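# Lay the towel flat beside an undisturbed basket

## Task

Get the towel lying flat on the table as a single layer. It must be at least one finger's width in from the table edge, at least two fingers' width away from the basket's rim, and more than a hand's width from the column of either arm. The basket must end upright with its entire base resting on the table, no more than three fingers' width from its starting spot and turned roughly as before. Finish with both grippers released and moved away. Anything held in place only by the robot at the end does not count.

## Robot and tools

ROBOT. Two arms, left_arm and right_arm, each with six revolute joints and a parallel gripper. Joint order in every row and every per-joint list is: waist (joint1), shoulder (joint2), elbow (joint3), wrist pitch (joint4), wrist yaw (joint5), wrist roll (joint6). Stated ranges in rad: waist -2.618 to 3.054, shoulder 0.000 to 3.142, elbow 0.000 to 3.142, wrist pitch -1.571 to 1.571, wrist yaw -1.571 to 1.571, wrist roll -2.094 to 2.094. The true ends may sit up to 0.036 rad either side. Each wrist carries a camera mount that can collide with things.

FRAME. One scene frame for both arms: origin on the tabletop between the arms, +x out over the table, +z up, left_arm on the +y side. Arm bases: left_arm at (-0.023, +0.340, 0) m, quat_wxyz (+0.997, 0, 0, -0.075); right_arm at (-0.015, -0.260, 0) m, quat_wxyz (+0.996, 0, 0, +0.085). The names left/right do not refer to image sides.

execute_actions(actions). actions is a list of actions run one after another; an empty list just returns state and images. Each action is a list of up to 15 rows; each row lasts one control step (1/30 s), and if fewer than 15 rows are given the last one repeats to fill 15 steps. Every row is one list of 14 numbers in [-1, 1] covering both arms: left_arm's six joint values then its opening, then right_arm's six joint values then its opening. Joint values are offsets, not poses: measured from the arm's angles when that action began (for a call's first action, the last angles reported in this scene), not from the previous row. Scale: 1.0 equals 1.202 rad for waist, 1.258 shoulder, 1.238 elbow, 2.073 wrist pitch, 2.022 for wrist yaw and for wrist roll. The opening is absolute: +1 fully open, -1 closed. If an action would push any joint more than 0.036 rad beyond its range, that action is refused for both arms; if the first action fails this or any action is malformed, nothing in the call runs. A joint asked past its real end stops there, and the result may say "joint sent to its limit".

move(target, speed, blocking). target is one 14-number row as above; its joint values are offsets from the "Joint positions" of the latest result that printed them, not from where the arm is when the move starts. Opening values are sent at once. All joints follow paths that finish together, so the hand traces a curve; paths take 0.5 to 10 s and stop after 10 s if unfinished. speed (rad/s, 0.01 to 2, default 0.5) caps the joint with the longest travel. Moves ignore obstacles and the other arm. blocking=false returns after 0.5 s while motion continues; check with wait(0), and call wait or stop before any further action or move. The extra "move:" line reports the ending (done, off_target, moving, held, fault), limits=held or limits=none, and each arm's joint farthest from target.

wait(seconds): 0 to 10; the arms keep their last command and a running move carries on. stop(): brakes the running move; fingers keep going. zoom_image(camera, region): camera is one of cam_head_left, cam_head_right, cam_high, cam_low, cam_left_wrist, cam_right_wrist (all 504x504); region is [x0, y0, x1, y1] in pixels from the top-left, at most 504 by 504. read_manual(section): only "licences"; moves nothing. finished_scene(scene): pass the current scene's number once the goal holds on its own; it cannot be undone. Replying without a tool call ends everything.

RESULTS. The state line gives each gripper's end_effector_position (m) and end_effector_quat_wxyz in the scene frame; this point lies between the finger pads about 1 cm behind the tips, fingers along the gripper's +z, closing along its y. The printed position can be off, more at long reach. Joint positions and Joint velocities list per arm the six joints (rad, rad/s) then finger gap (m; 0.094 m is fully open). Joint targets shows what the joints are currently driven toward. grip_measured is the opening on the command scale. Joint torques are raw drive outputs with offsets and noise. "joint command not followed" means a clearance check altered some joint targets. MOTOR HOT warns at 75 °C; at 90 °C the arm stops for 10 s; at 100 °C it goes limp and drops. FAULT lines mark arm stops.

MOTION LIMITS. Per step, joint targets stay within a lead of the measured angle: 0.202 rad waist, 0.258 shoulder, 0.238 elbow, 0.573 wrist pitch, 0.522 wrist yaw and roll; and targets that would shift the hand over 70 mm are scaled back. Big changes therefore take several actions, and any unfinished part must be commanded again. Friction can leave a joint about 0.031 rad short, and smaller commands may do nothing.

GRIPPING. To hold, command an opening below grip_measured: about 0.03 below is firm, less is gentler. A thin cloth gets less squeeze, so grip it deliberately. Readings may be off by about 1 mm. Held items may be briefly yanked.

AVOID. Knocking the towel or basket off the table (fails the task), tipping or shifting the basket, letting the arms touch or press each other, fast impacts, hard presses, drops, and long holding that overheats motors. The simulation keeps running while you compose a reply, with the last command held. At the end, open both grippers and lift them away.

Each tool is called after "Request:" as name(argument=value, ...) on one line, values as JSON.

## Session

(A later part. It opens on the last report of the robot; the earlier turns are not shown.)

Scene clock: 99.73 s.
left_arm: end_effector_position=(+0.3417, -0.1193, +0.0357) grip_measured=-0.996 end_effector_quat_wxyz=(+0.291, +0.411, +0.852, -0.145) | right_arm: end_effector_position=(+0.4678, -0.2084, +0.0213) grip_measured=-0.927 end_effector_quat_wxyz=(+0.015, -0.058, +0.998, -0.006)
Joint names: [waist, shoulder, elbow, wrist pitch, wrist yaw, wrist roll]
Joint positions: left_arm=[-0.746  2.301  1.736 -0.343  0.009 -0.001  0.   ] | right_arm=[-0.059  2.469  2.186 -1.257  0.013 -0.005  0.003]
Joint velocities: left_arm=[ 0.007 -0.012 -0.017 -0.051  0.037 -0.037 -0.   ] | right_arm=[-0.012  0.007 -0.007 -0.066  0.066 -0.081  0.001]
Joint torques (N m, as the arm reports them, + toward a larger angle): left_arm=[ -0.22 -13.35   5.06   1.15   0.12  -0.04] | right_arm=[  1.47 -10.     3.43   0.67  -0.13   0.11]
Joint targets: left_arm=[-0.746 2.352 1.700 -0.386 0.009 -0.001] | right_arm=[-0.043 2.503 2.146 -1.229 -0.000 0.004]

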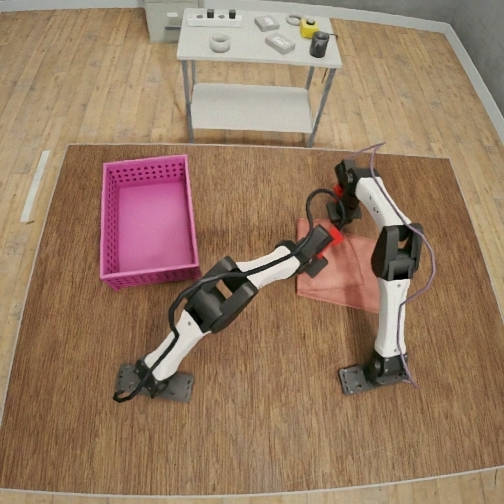

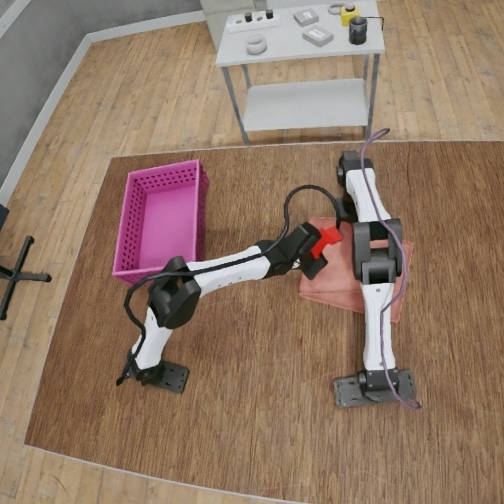

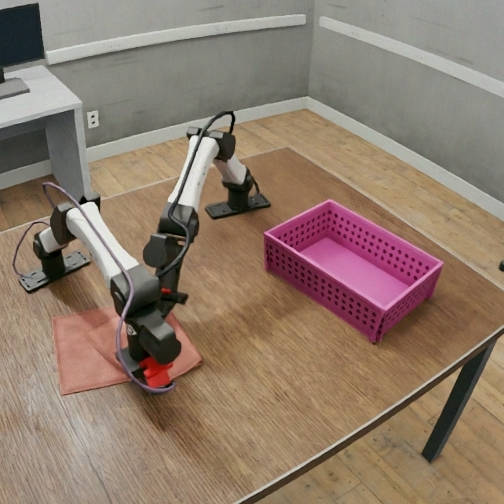

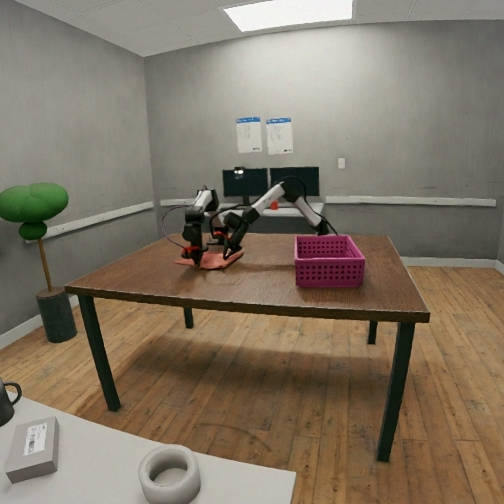

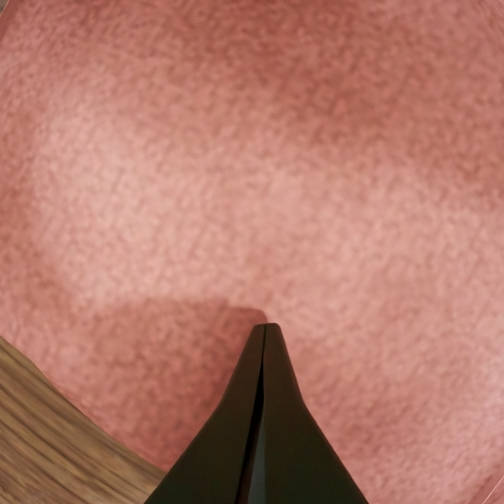

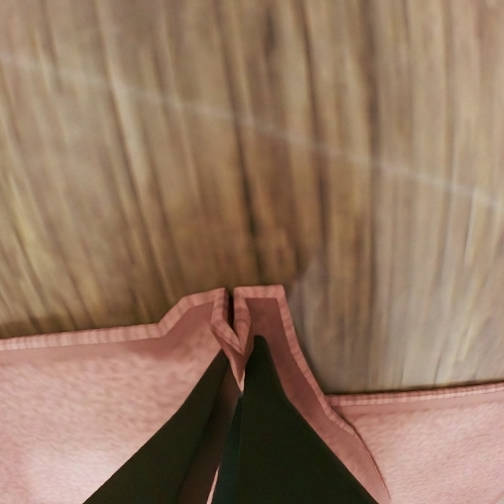

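Request:
move(target=[0.0666,-0.469,-0.2003,-0.3058,0,0,-1,0.0899,-0.2504,-0.1874,0.0613,-0.0064,0.0495,-1], speed=0.5)

Scene clock: 106.90 s.
left_arm: end_effector_position=(+0.2538, +0.0372, +0.1603) grip_measured=-0.996 end_effector_quat_wxyz=(+0.189, +0.393, +0.896, -0.087) | right_arm: end_effector_position=(+0.4502, -0.1613, +0.1055) grip_measured=-0.927 end_effector_quat_wxyz=(+0.115, -0.062, +0.991, +0.014)
Joint names: [waist, shoulder, elbow, wrist pitch, wrist yaw, wrist roll]
Joint positions: left_arm=[-0.676  1.716  1.516 -0.952  0.009 -0.001  0.   ] | right_arm=[ 0.041  2.165  1.974 -1.149  0.006  0.085  0.003]
Joint velocities: left_arm=[-0.002  0.007  0.022  0.022  0.095 -0.022 -0.001] | right_arm=[-0.022 -0.002  0.007 -0.037 -0.007 -0.037 -0.   ]
Joint torques (N m, as the arm reports them, + toward a larger angle): left_arm=[  0.56 -11.88   5.56   0.86   0.13  -0.02] | right_arm=[  0.81 -11.55   5.18   0.96  -0.02   0.1 ]
Joint targets: left_arm=[-0.666 1.711 1.488 -0.977 0.009 -0.001] | right_arm=[0.049 2.154 1.954 -1.130 -0.000 0.095]
move: off_target (left_arm); limits=none; left_arm: farthest joint: the elbow, 0.028 radians from its target (0.248 radians at the start); right_arm: farthest joint: the elbow, 0.020 radians from its target (0.232 radians at the start)

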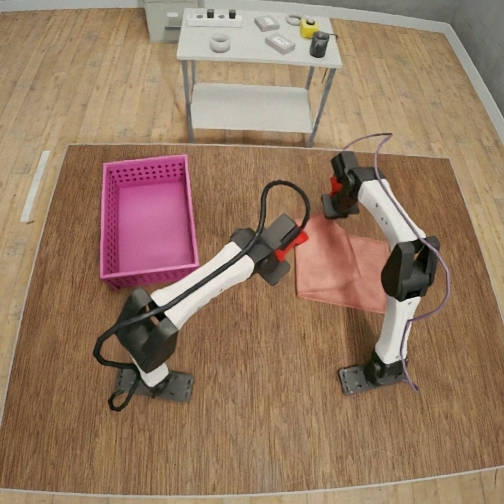

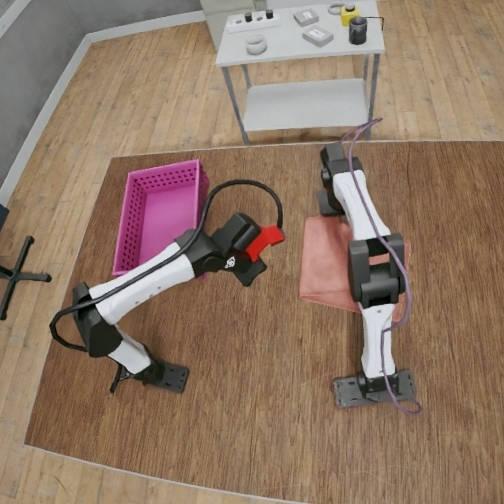

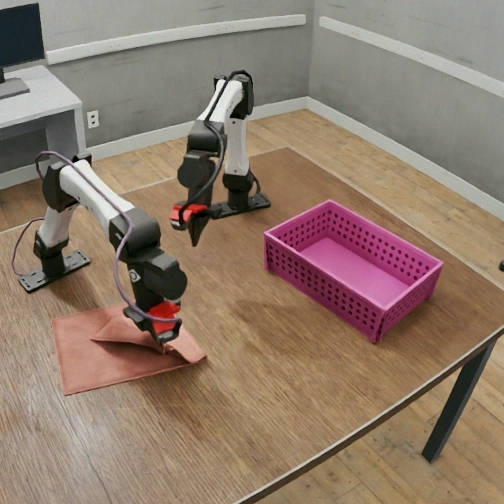

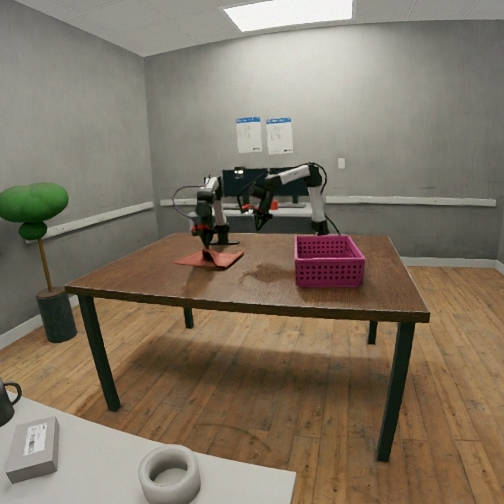

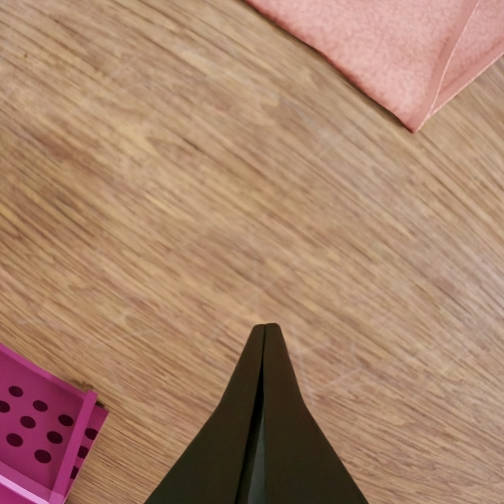

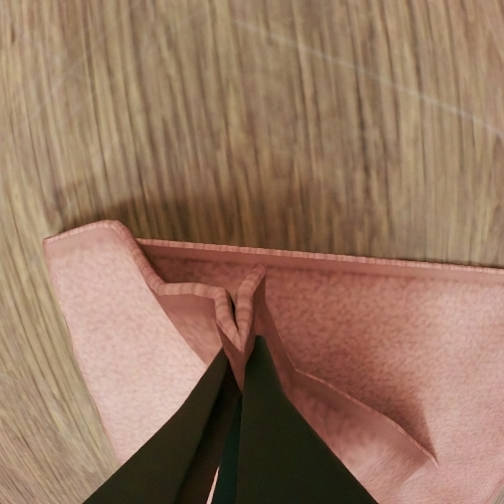

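Request:
move(target=[0.063,-0.251,-0.215,-0.047,0,0,-1,0.2047,-0.0533,-0.038,-0.026,-0.003,0.3165,-1], speed=0.5)

Scene clock: 109.93 s.
left_arm: end_effector_position=(+0.2126, +0.1135, +0.1736) grip_measured=-0.996 end_effector_quat_wxyz=(+0.185, +0.364, +0.909, -0.079) | right_arm: end_effector_position=(+0.3991, -0.0596, +0.1181) grip_measured=-0.927 end_effector_quat_wxyz=(+0.091, +0.131, +0.986, +0.057)
Joint names: [waist, shoulder, elbow, wrist pitch, wrist yaw, wrist roll]
Joint positions: left_arm=[-0.61   1.414  1.274 -1.025  0.009 -0.001  0.   ] | right_arm=[ 0.282  2.112  1.946 -1.188  0.005  0.715  0.003]
Joint velocities: left_arm=[-0.017 -0.027 -0.027 -0.037 -0.081  0.007  0.   ] | right_arm=[ 0.007  0.017  0.002  0.066  0.066  0.037 -0.   ]
Joint torques (N m, as the arm reports them, + toward a larger angle): left_arm=[ 0.65 -8.84  5.99  0.89  0.13 -0.01] | right_arm=[  0.54 -11.33   5.25   0.62   0.04   0.1 ]
Joint targets: left_arm=[-0.600 1.400 1.250 -1.050 0.009 -0.001] | right_arm=[0.287 2.098 1.927 -1.203 0.000 0.725]
move: off_target (left_arm); limits=none; left_arm: farthest joint: the elbow, 0.024 radians from its target (0.266 radians at the start); right_arm: farthest joint: the elbow, 0.019 radians from its target (0.047 radians at the start)

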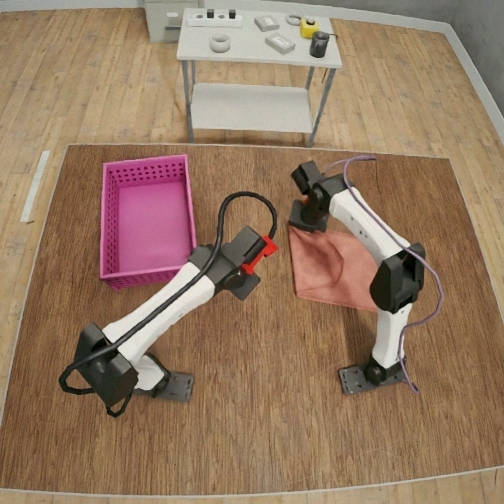

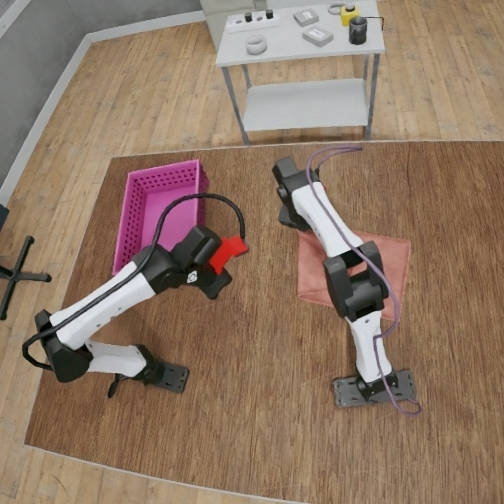

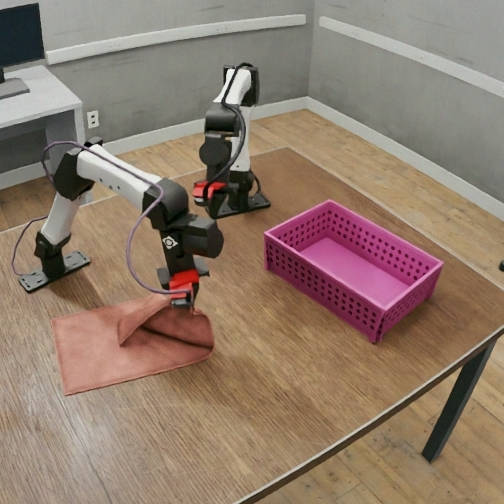

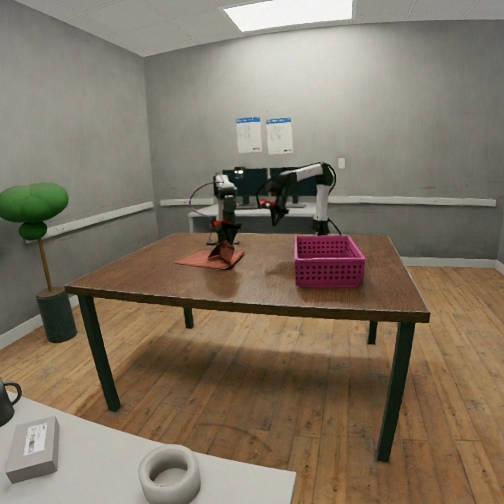

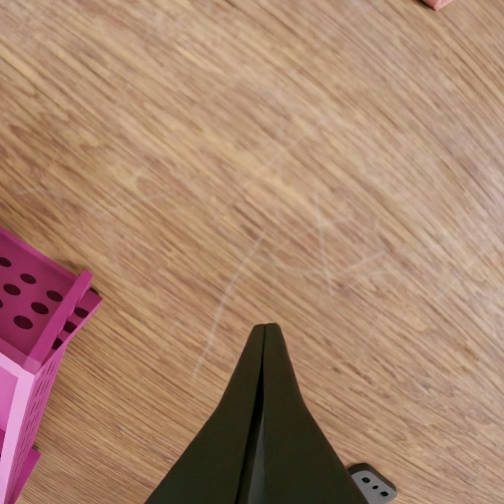

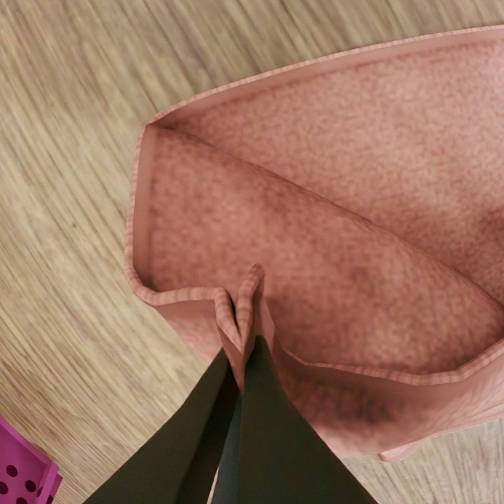

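Request:
zoom_image(camera="cam_high", region=[30, 250, 250, 410])

Request:
zoom_image(camera="cam_head_left", region=[250, 180, 430, 330])

Region (30, 250, 250, 410) of cam_high's 504x504 image, scaled by 2.291, with more detail than that image has; it fills the top 367 rows of this view, and the rest is white.

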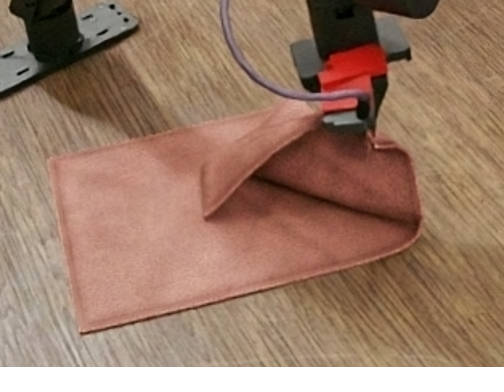

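Region (250, 180, 430, 330) of cam_head_left's 504x504 image, scaled by 2.800, with more detail than that image has.

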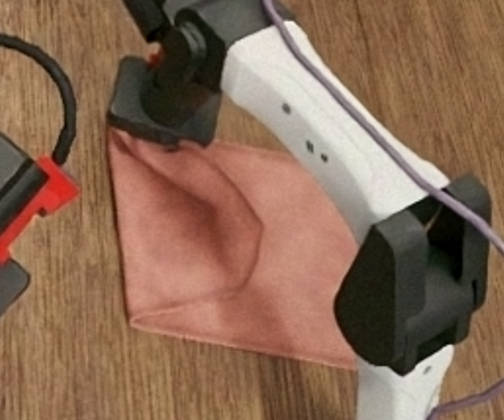

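Request:
move(target=[0.25,-0.159,-0.121,-0.024,0,0,-1,0.1364,0.0914,0.0897,0.0593,-0.0025,0.177,-1], speed=0.35)

Scene clock: 113.20 s.
left_arm: end_effector_position=(+0.2306, +0.2094, +0.1797) grip_measured=-0.996 end_effector_quat_wxyz=(+0.211, +0.228, +0.949, -0.055) | right_arm: end_effector_position=(+0.3989, +0.0294, +0.1078) grip_measured=-0.927 end_effector_quat_wxyz=(+0.106, +0.222, +0.963, +0.114)
Joint names: [waist, shoulder, elbow, wrist pitch, wrist yaw, wrist roll]
Joint positions: left_arm=[-0.319  1.23   1.148 -1.051  0.009 -0.001  0.   ] | right_arm=[ 0.441  2.212  2.038 -1.084  0.004  1.063  0.003]
Joint velocities: left_arm=[-0.017 -0.007  0.002  0.007 -0.037 -0.037  0.001] | right_arm=[ 0.012  0.012 -0.007  0.037  0.022 -0.037 -0.   ]
Joint torques (N m, as the arm reports them, + toward a larger angle): left_arm=[ 0.62 -6.88  5.93  0.94  0.15 -0.03] | right_arm=[  0.55 -10.08   8.16   1.05   0.05   0.07]
Joint targets: left_arm=[-0.310 1.214 1.124 -1.075 0.009 -0.001] | right_arm=[0.446 2.228 2.057 -1.066 0.000 1.073]
move: off_target (left_arm); limits=none; left_arm: farthest joint: the elbow, 0.024 radians from its target (0.150 radians at the start); right_arm: farthest joint: the elbow, 0.019 radians from its target (0.111 radians at the start)

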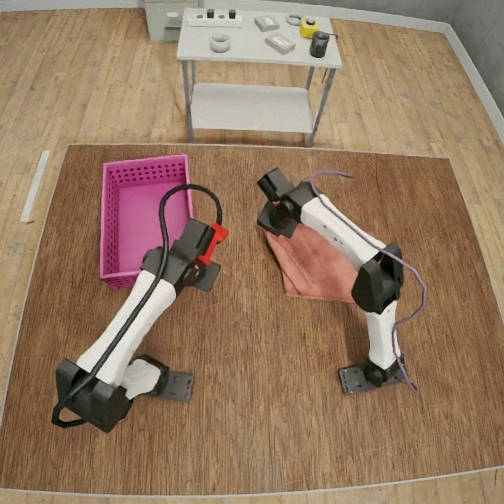

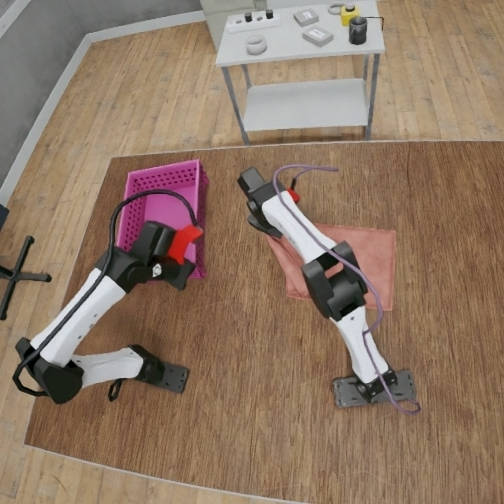

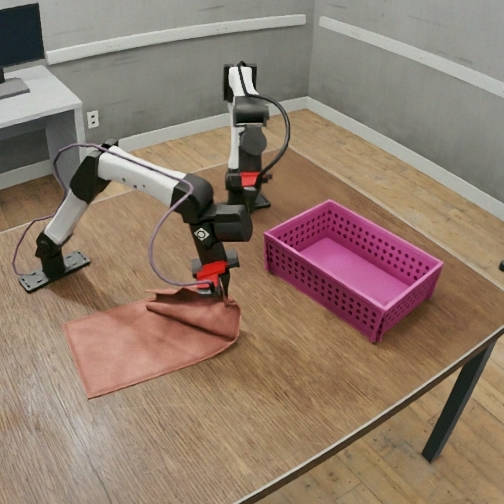

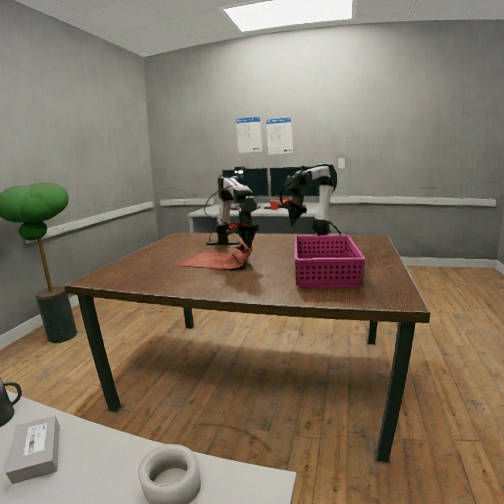

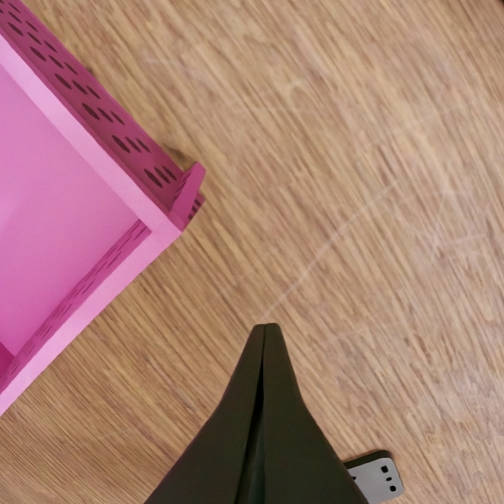

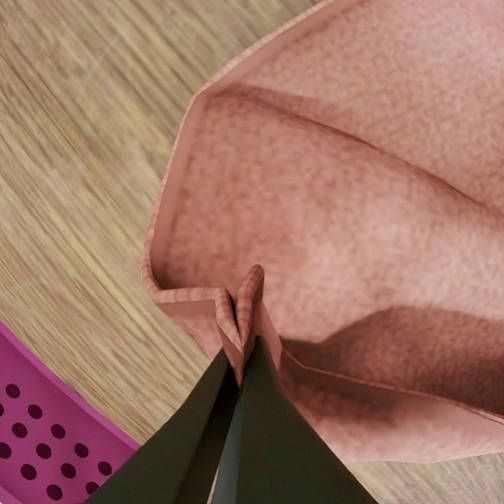

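Request:
zoom_image(camera="cam_head_left", region=[230, 180, 410, 330])

Request:
zoom_image(camera="cam_high", region=[50, 250, 270, 410])

Region (230, 180, 410, 330) of cam_head_left's 504x504 image, scaled by 2.800, with more detail than that image has.

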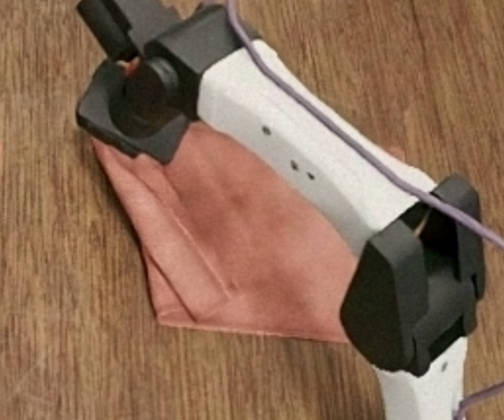

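Region (50, 250, 270, 410) of cam_high's 504x504 image, scaled by 2.291, with more detail than that image has; it fills the top 367 rows of this view, and the rest is white.

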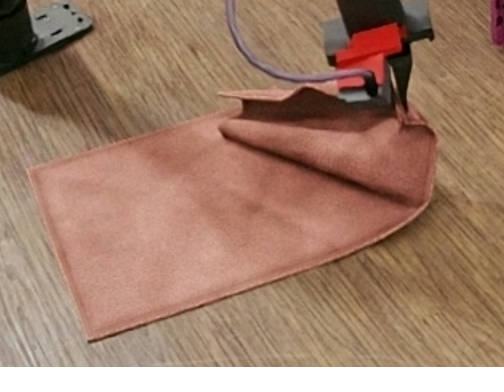

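Request:
move(target=[0,0,0,0,0,0,-1,-0.049,0.0859,-0.0743,0.1409,0,0,-1], speed=0.35)

Scene clock: 118.50 s.
left_arm: end_effector_position=(+0.2306, +0.2094, +0.1797) grip_measured=-0.996 end_effector_quat_wxyz=(+0.211, +0.228, +0.949, -0.055) | right_arm: end_effector_position=(+0.4487, +0.0300, +0.0578) grip_measured=-0.927 end_effector_quat_wxyz=(+0.143, +0.244, +0.948, +0.148)
Joint names: [waist, shoulder, elbow, wrist pitch, wrist yaw, wrist roll]
Joint positions: left_arm=[-0.319  1.23   1.148 -1.051  0.009 -0.001  0.   ] | right_arm=[ 0.39   2.307  1.962 -0.811  0.004  1.063  0.003]
Joint velocities: left_arm=[-0.007  0.002  0.012 -0.051  0.007  0.022  0.001] | right_arm=[-0.007  0.007 -0.007  0.022  0.022  0.037 -0.   ]
Joint torques (N m, as the arm reports them, + toward a larger angle): left_arm=[-0.17 -5.49  8.01  1.17  0.14 -0.03] | right_arm=[ -0.5  -11.09   5.77   1.22   0.1   -0.04]
Joint targets: left_arm=[-0.319 1.230 1.148 -1.051 0.009 -0.001] | right_arm=[0.382 2.320 1.946 -0.792 0.004 1.063]
move: done; limits=none; left_arm: farthest joint: the waist, 0.000 radians from its target (0.000 radians at the start); right_arm: farthest joint: the wrist pitch, 0.019 radians from its target (0.292 radians at the start)

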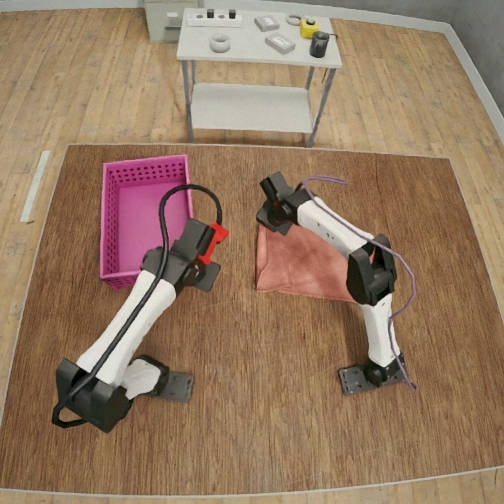

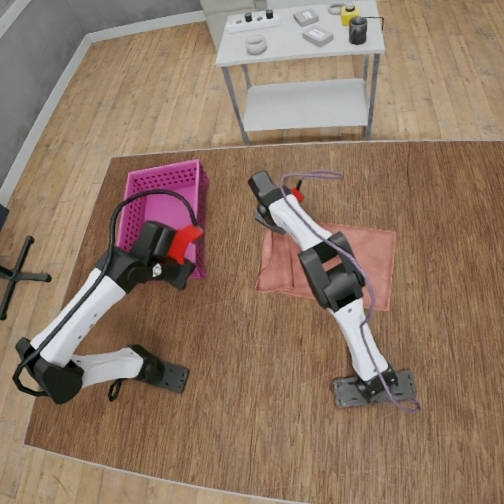

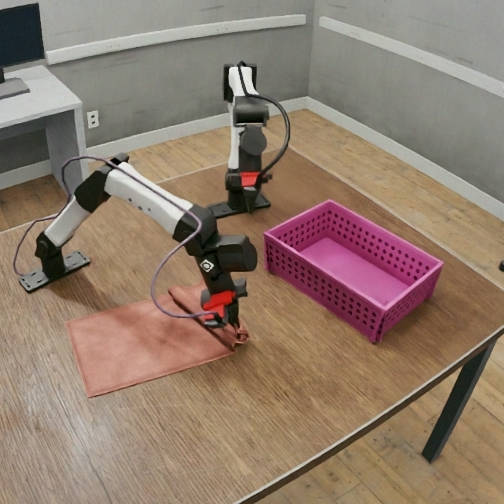

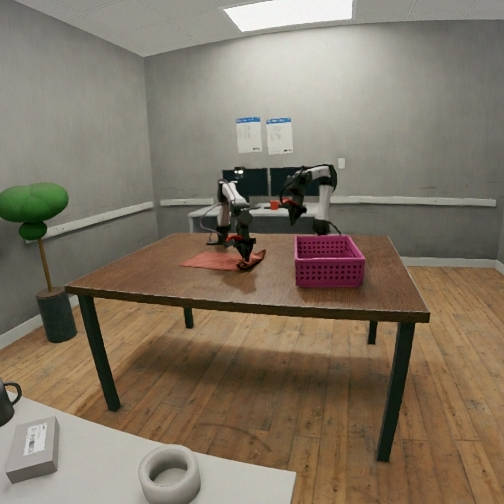

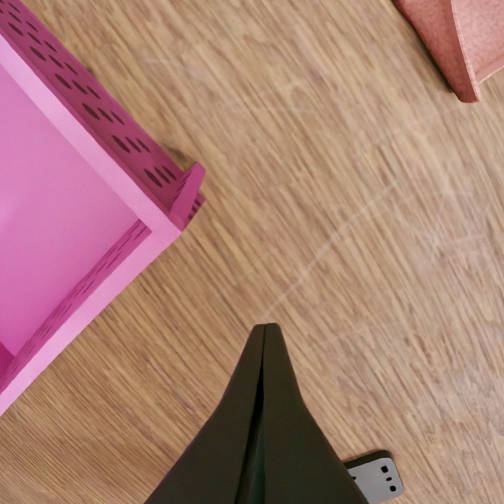

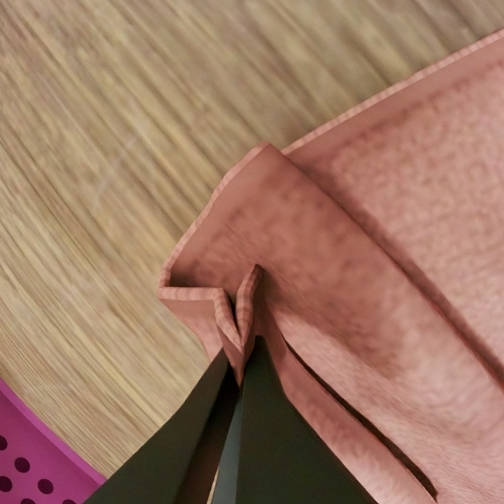

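Request:
execute_actions(actions=[])

Scene clock: 120.93 s.
left_arm: end_effector_position=(+0.2306, +0.2094, +0.1797) grip_measured=-0.996 end_effector_quat_wxyz=(+0.211, +0.228, +0.949, -0.055) | right_arm: end_effector_position=(+0.4489, +0.0301, +0.0579) grip_measured=-0.927 end_effector_quat_wxyz=(+0.144, +0.244, +0.947, +0.148)
Joint names: [waist, shoulder, elbow, wrist pitch, wrist yaw, wrist roll]
Joint positions: left_arm=[-0.319  1.23   1.148 -1.051  0.009 -0.001  0.   ] | right_arm=[ 0.39   2.307  1.962 -0.81   0.004  1.063  0.003]
Joint velocities: left_arm=[-0.012 -0.002 -0.017 -0.037  0.022 -0.066 -0.001] | right_arm=[-0.012 -0.002 -0.012  0.022 -0.007 -0.037 -0.001]
Joint torques (N m, as the arm reports them, + toward a larger angle): left_arm=[-0.18 -5.51  7.95  1.19  0.13 -0.03] | right_arm=[ -0.43 -11.02   5.8    1.22   0.1   -0.04]
Joint targets: left_arm=[-0.319 1.230 1.148 -1.051 0.009 -0.001] | right_arm=[0.382 2.320 1.946 -0.792 0.004 1.063]

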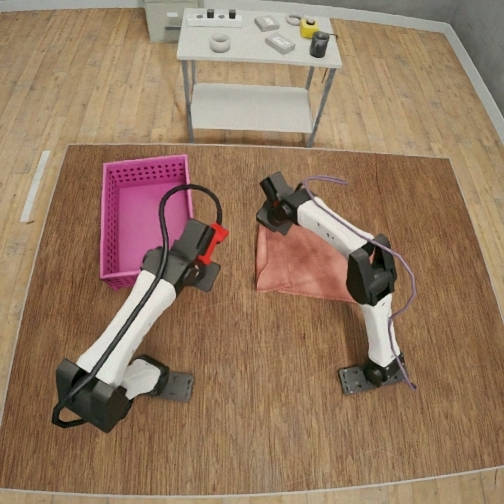

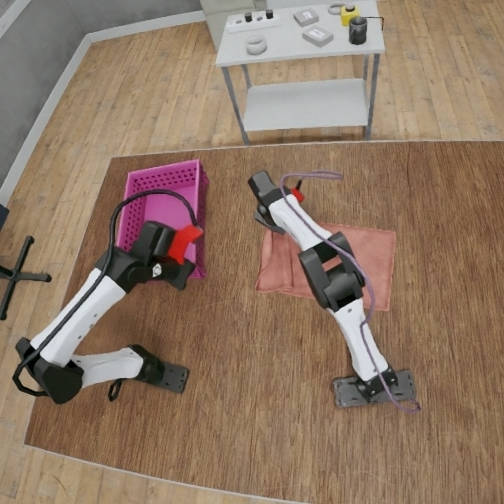

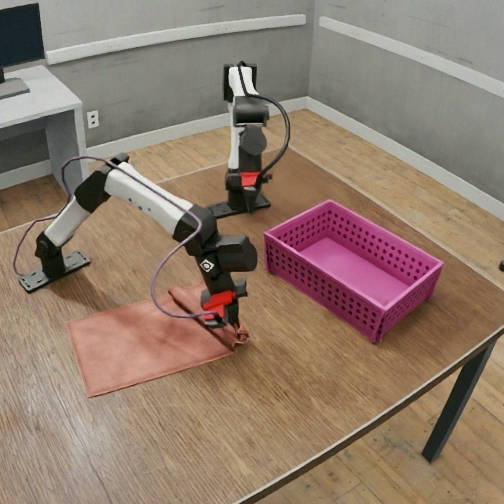

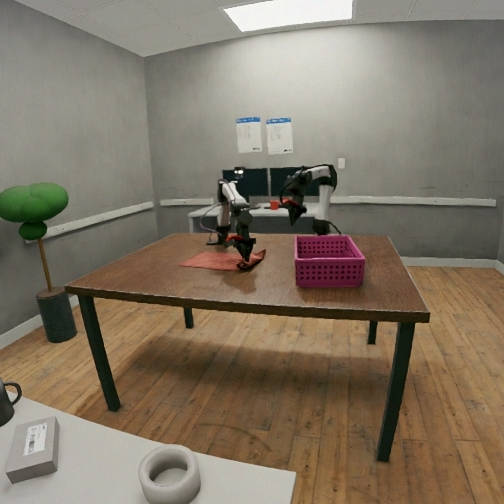

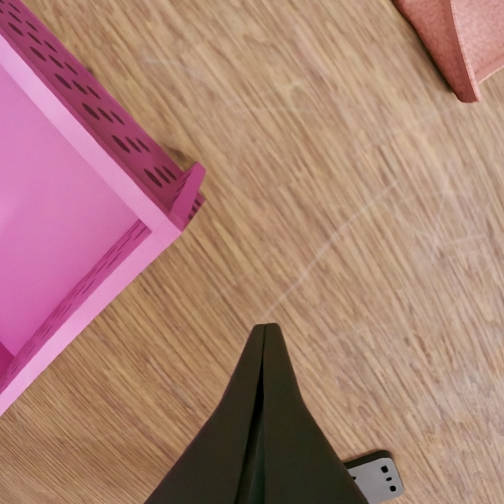

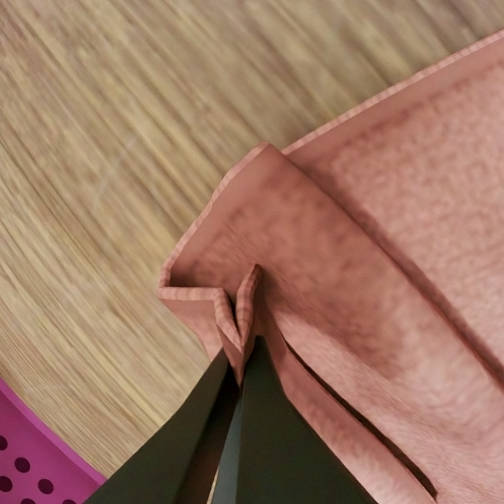

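Request:
zoom_image(camera="cam_head_left", region=[220, 160, 420, 320])

Request:
zoom_image(camera="cam_high", region=[50, 250, 300, 400])

Region (220, 160, 420, 320) of cam_head_left's 504x504 image, scaled by 2.520, with more detail than that image has; it fills the top 403 rows of this view, and the rest is white.

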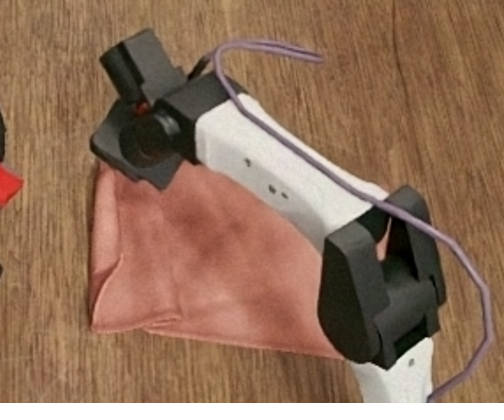

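Region (50, 250, 300, 400) of cam_high's 504x504 image, scaled by 2.016, with more detail than that image has; it fills the top 302 rows of this view, and the rest is white.

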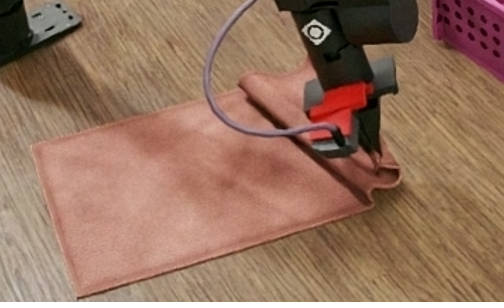

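Request:
move(target=[0,0,0,0,0,0,-1, 0.075,0.1015,0.131,0.005,0,0.042,-1], speed=0.13)

Scene clock: 123.90 s.
left_arm: end_effector_position=(+0.2306, +0.2094, +0.1797) grip_measured=-0.996 end_effector_quat_wxyz=(+0.211, +0.228, +0.949, -0.055) | right_arm: end_effector_position=(+0.4466, +0.0849, +0.0497) grip_measured=-0.927 end_effector_quat_wxyz=(+0.142, +0.240, +0.945, +0.172)
Joint names: [waist, shoulder, elbow, wrist pitch, wrist yaw, wrist roll]
Joint positions: left_arm=[-0.319  1.23   1.148 -1.051  0.009 -0.001  0.   ] | right_arm=[ 0.472  2.417  2.107 -0.81   0.004  1.139  0.003]
Joint velocities: left_arm=[ 0.002  0.002  0.012  0.007 -0.007  0.022  0.001] | right_arm=[ 0.007 -0.012  0.002  0.037 -0.037 -0.007  0.   ]
Joint torques (N m, as the arm reports them, + toward a larger angle): left_arm=[-0.13 -5.52  8.08  1.17  0.14 -0.03] | right_arm=[  0.82 -11.47   8.26   1.21   0.09   0.07]
Joint targets: left_arm=[-0.319 1.230 1.148 -1.051 0.009 -0.001] | right_arm=[0.480 2.434 2.124 -0.800 0.004 1.148]
move: done; limits=none; left_arm: farthest joint: the waist, 0.000 radians from its target (0.000 radians at the start); right_arm: farthest joint: the shoulder, 0.018 radians from its target (0.128 radians at the start)

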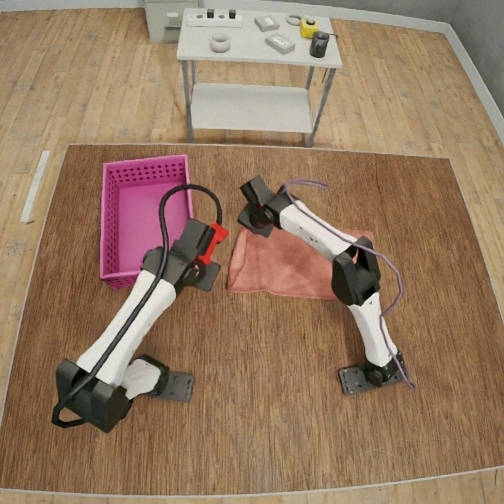

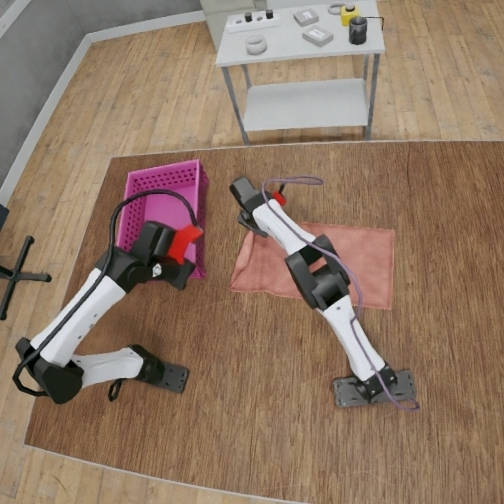

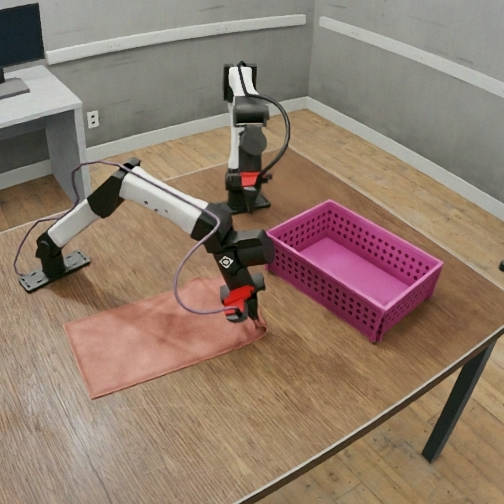

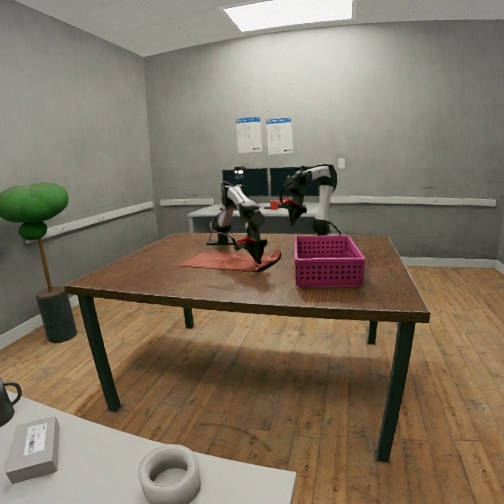

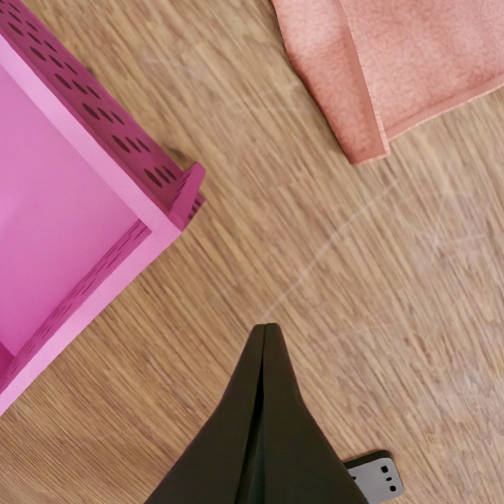

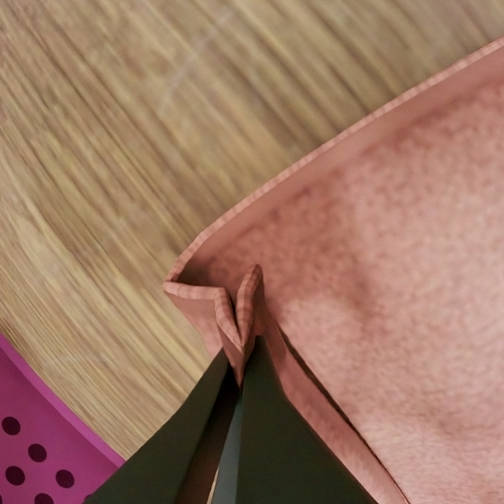

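Request:
move(target=[0,0,0,0,0,0,-1, 0.037,0.066,0.099,0.005,0,0.024,-1], speed=0.13)

Scene clock: 126.40 s.
left_arm: end_effector_position=(+0.2306, +0.2094, +0.1797) grip_measured=-0.996 end_effector_quat_wxyz=(+0.211, +0.228, +0.949, -0.055) | right_arm: end_effector_position=(+0.4496, +0.1138, +0.0511) grip_measured=-0.927 end_effector_quat_wxyz=(+0.147, +0.240, +0.940, +0.193)
Joint names: [waist, shoulder, elbow, wrist pitch, wrist yaw, wrist roll]
Joint positions: left_arm=[-0.319  1.23   1.148 -1.051  0.009 -0.001  0.   ] | right_arm=[ 0.508  2.482  2.212 -0.811  0.004  1.178  0.003]
Joint velocities: left_arm=[ 0.007 -0.007 -0.012 -0.022 -0.022  0.007 -0.001] | right_arm=[-0.022 -0.002  0.007 -0.066  0.066  0.007 -0.001]
Joint torques (N m, as the arm reports them, + toward a larger angle): left_arm=[-0.2  -5.55  7.99  1.15  0.15 -0.03] | right_arm=[  0.9  -11.86   8.37   1.27   0.09   0.09]
Joint targets: left_arm=[-0.319 1.230 1.148 -1.051 0.009 -0.001] | right_arm=[0.517 2.500 2.229 -0.800 0.004 1.188]
move: done; limits=none; left_arm: farthest joint: the waist, 0.000 radians from its target (0.000 radians at the start); right_arm: farthest joint: the shoulder, 0.018 radians from its target (0.083 radians at the start)

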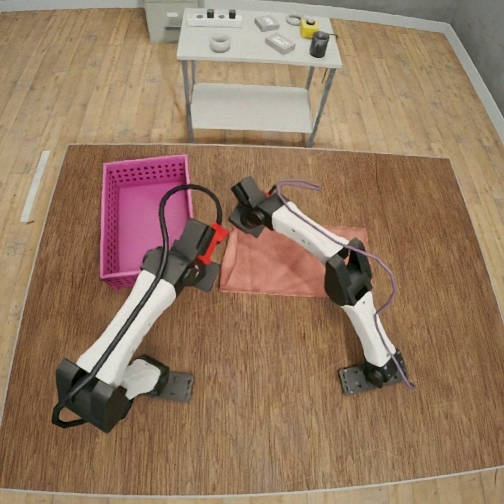

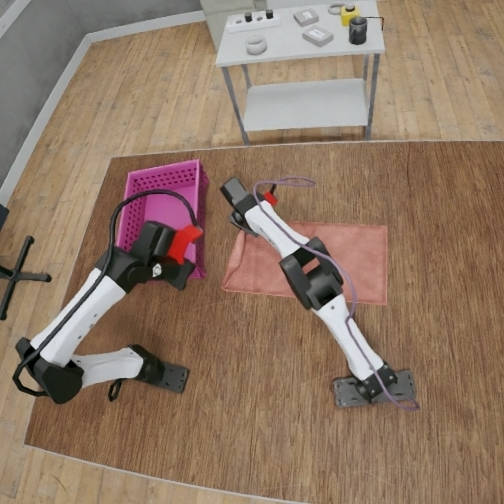

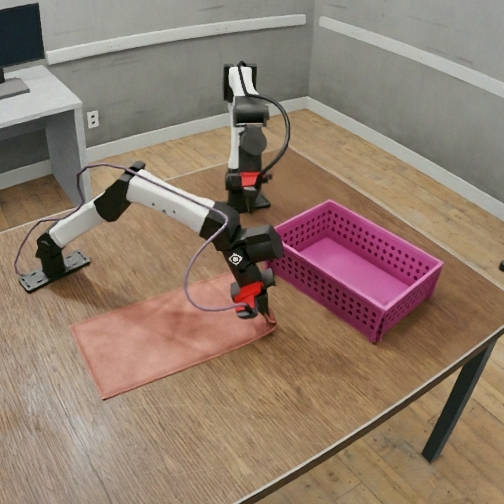

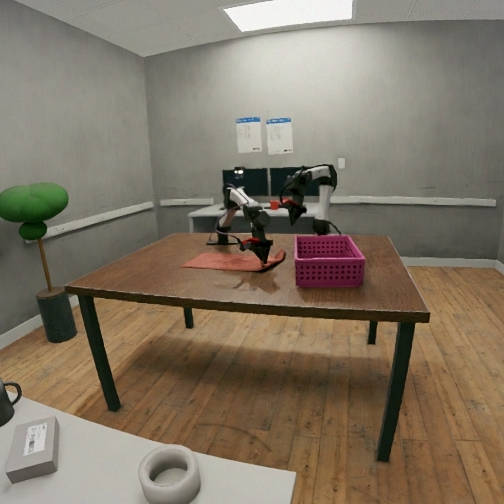

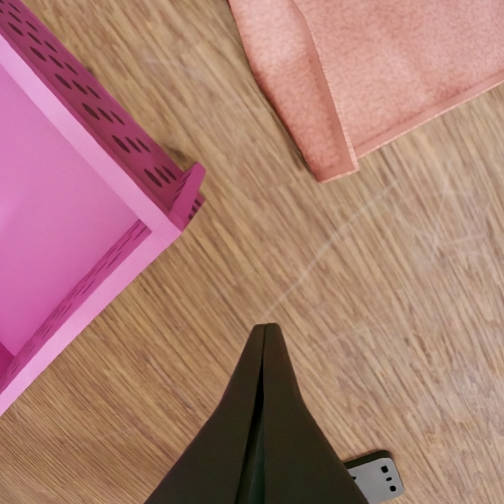

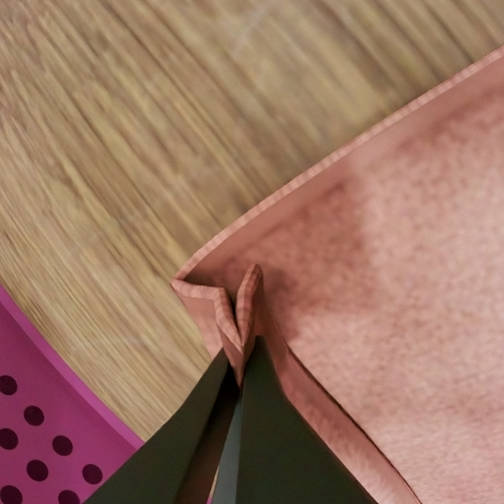

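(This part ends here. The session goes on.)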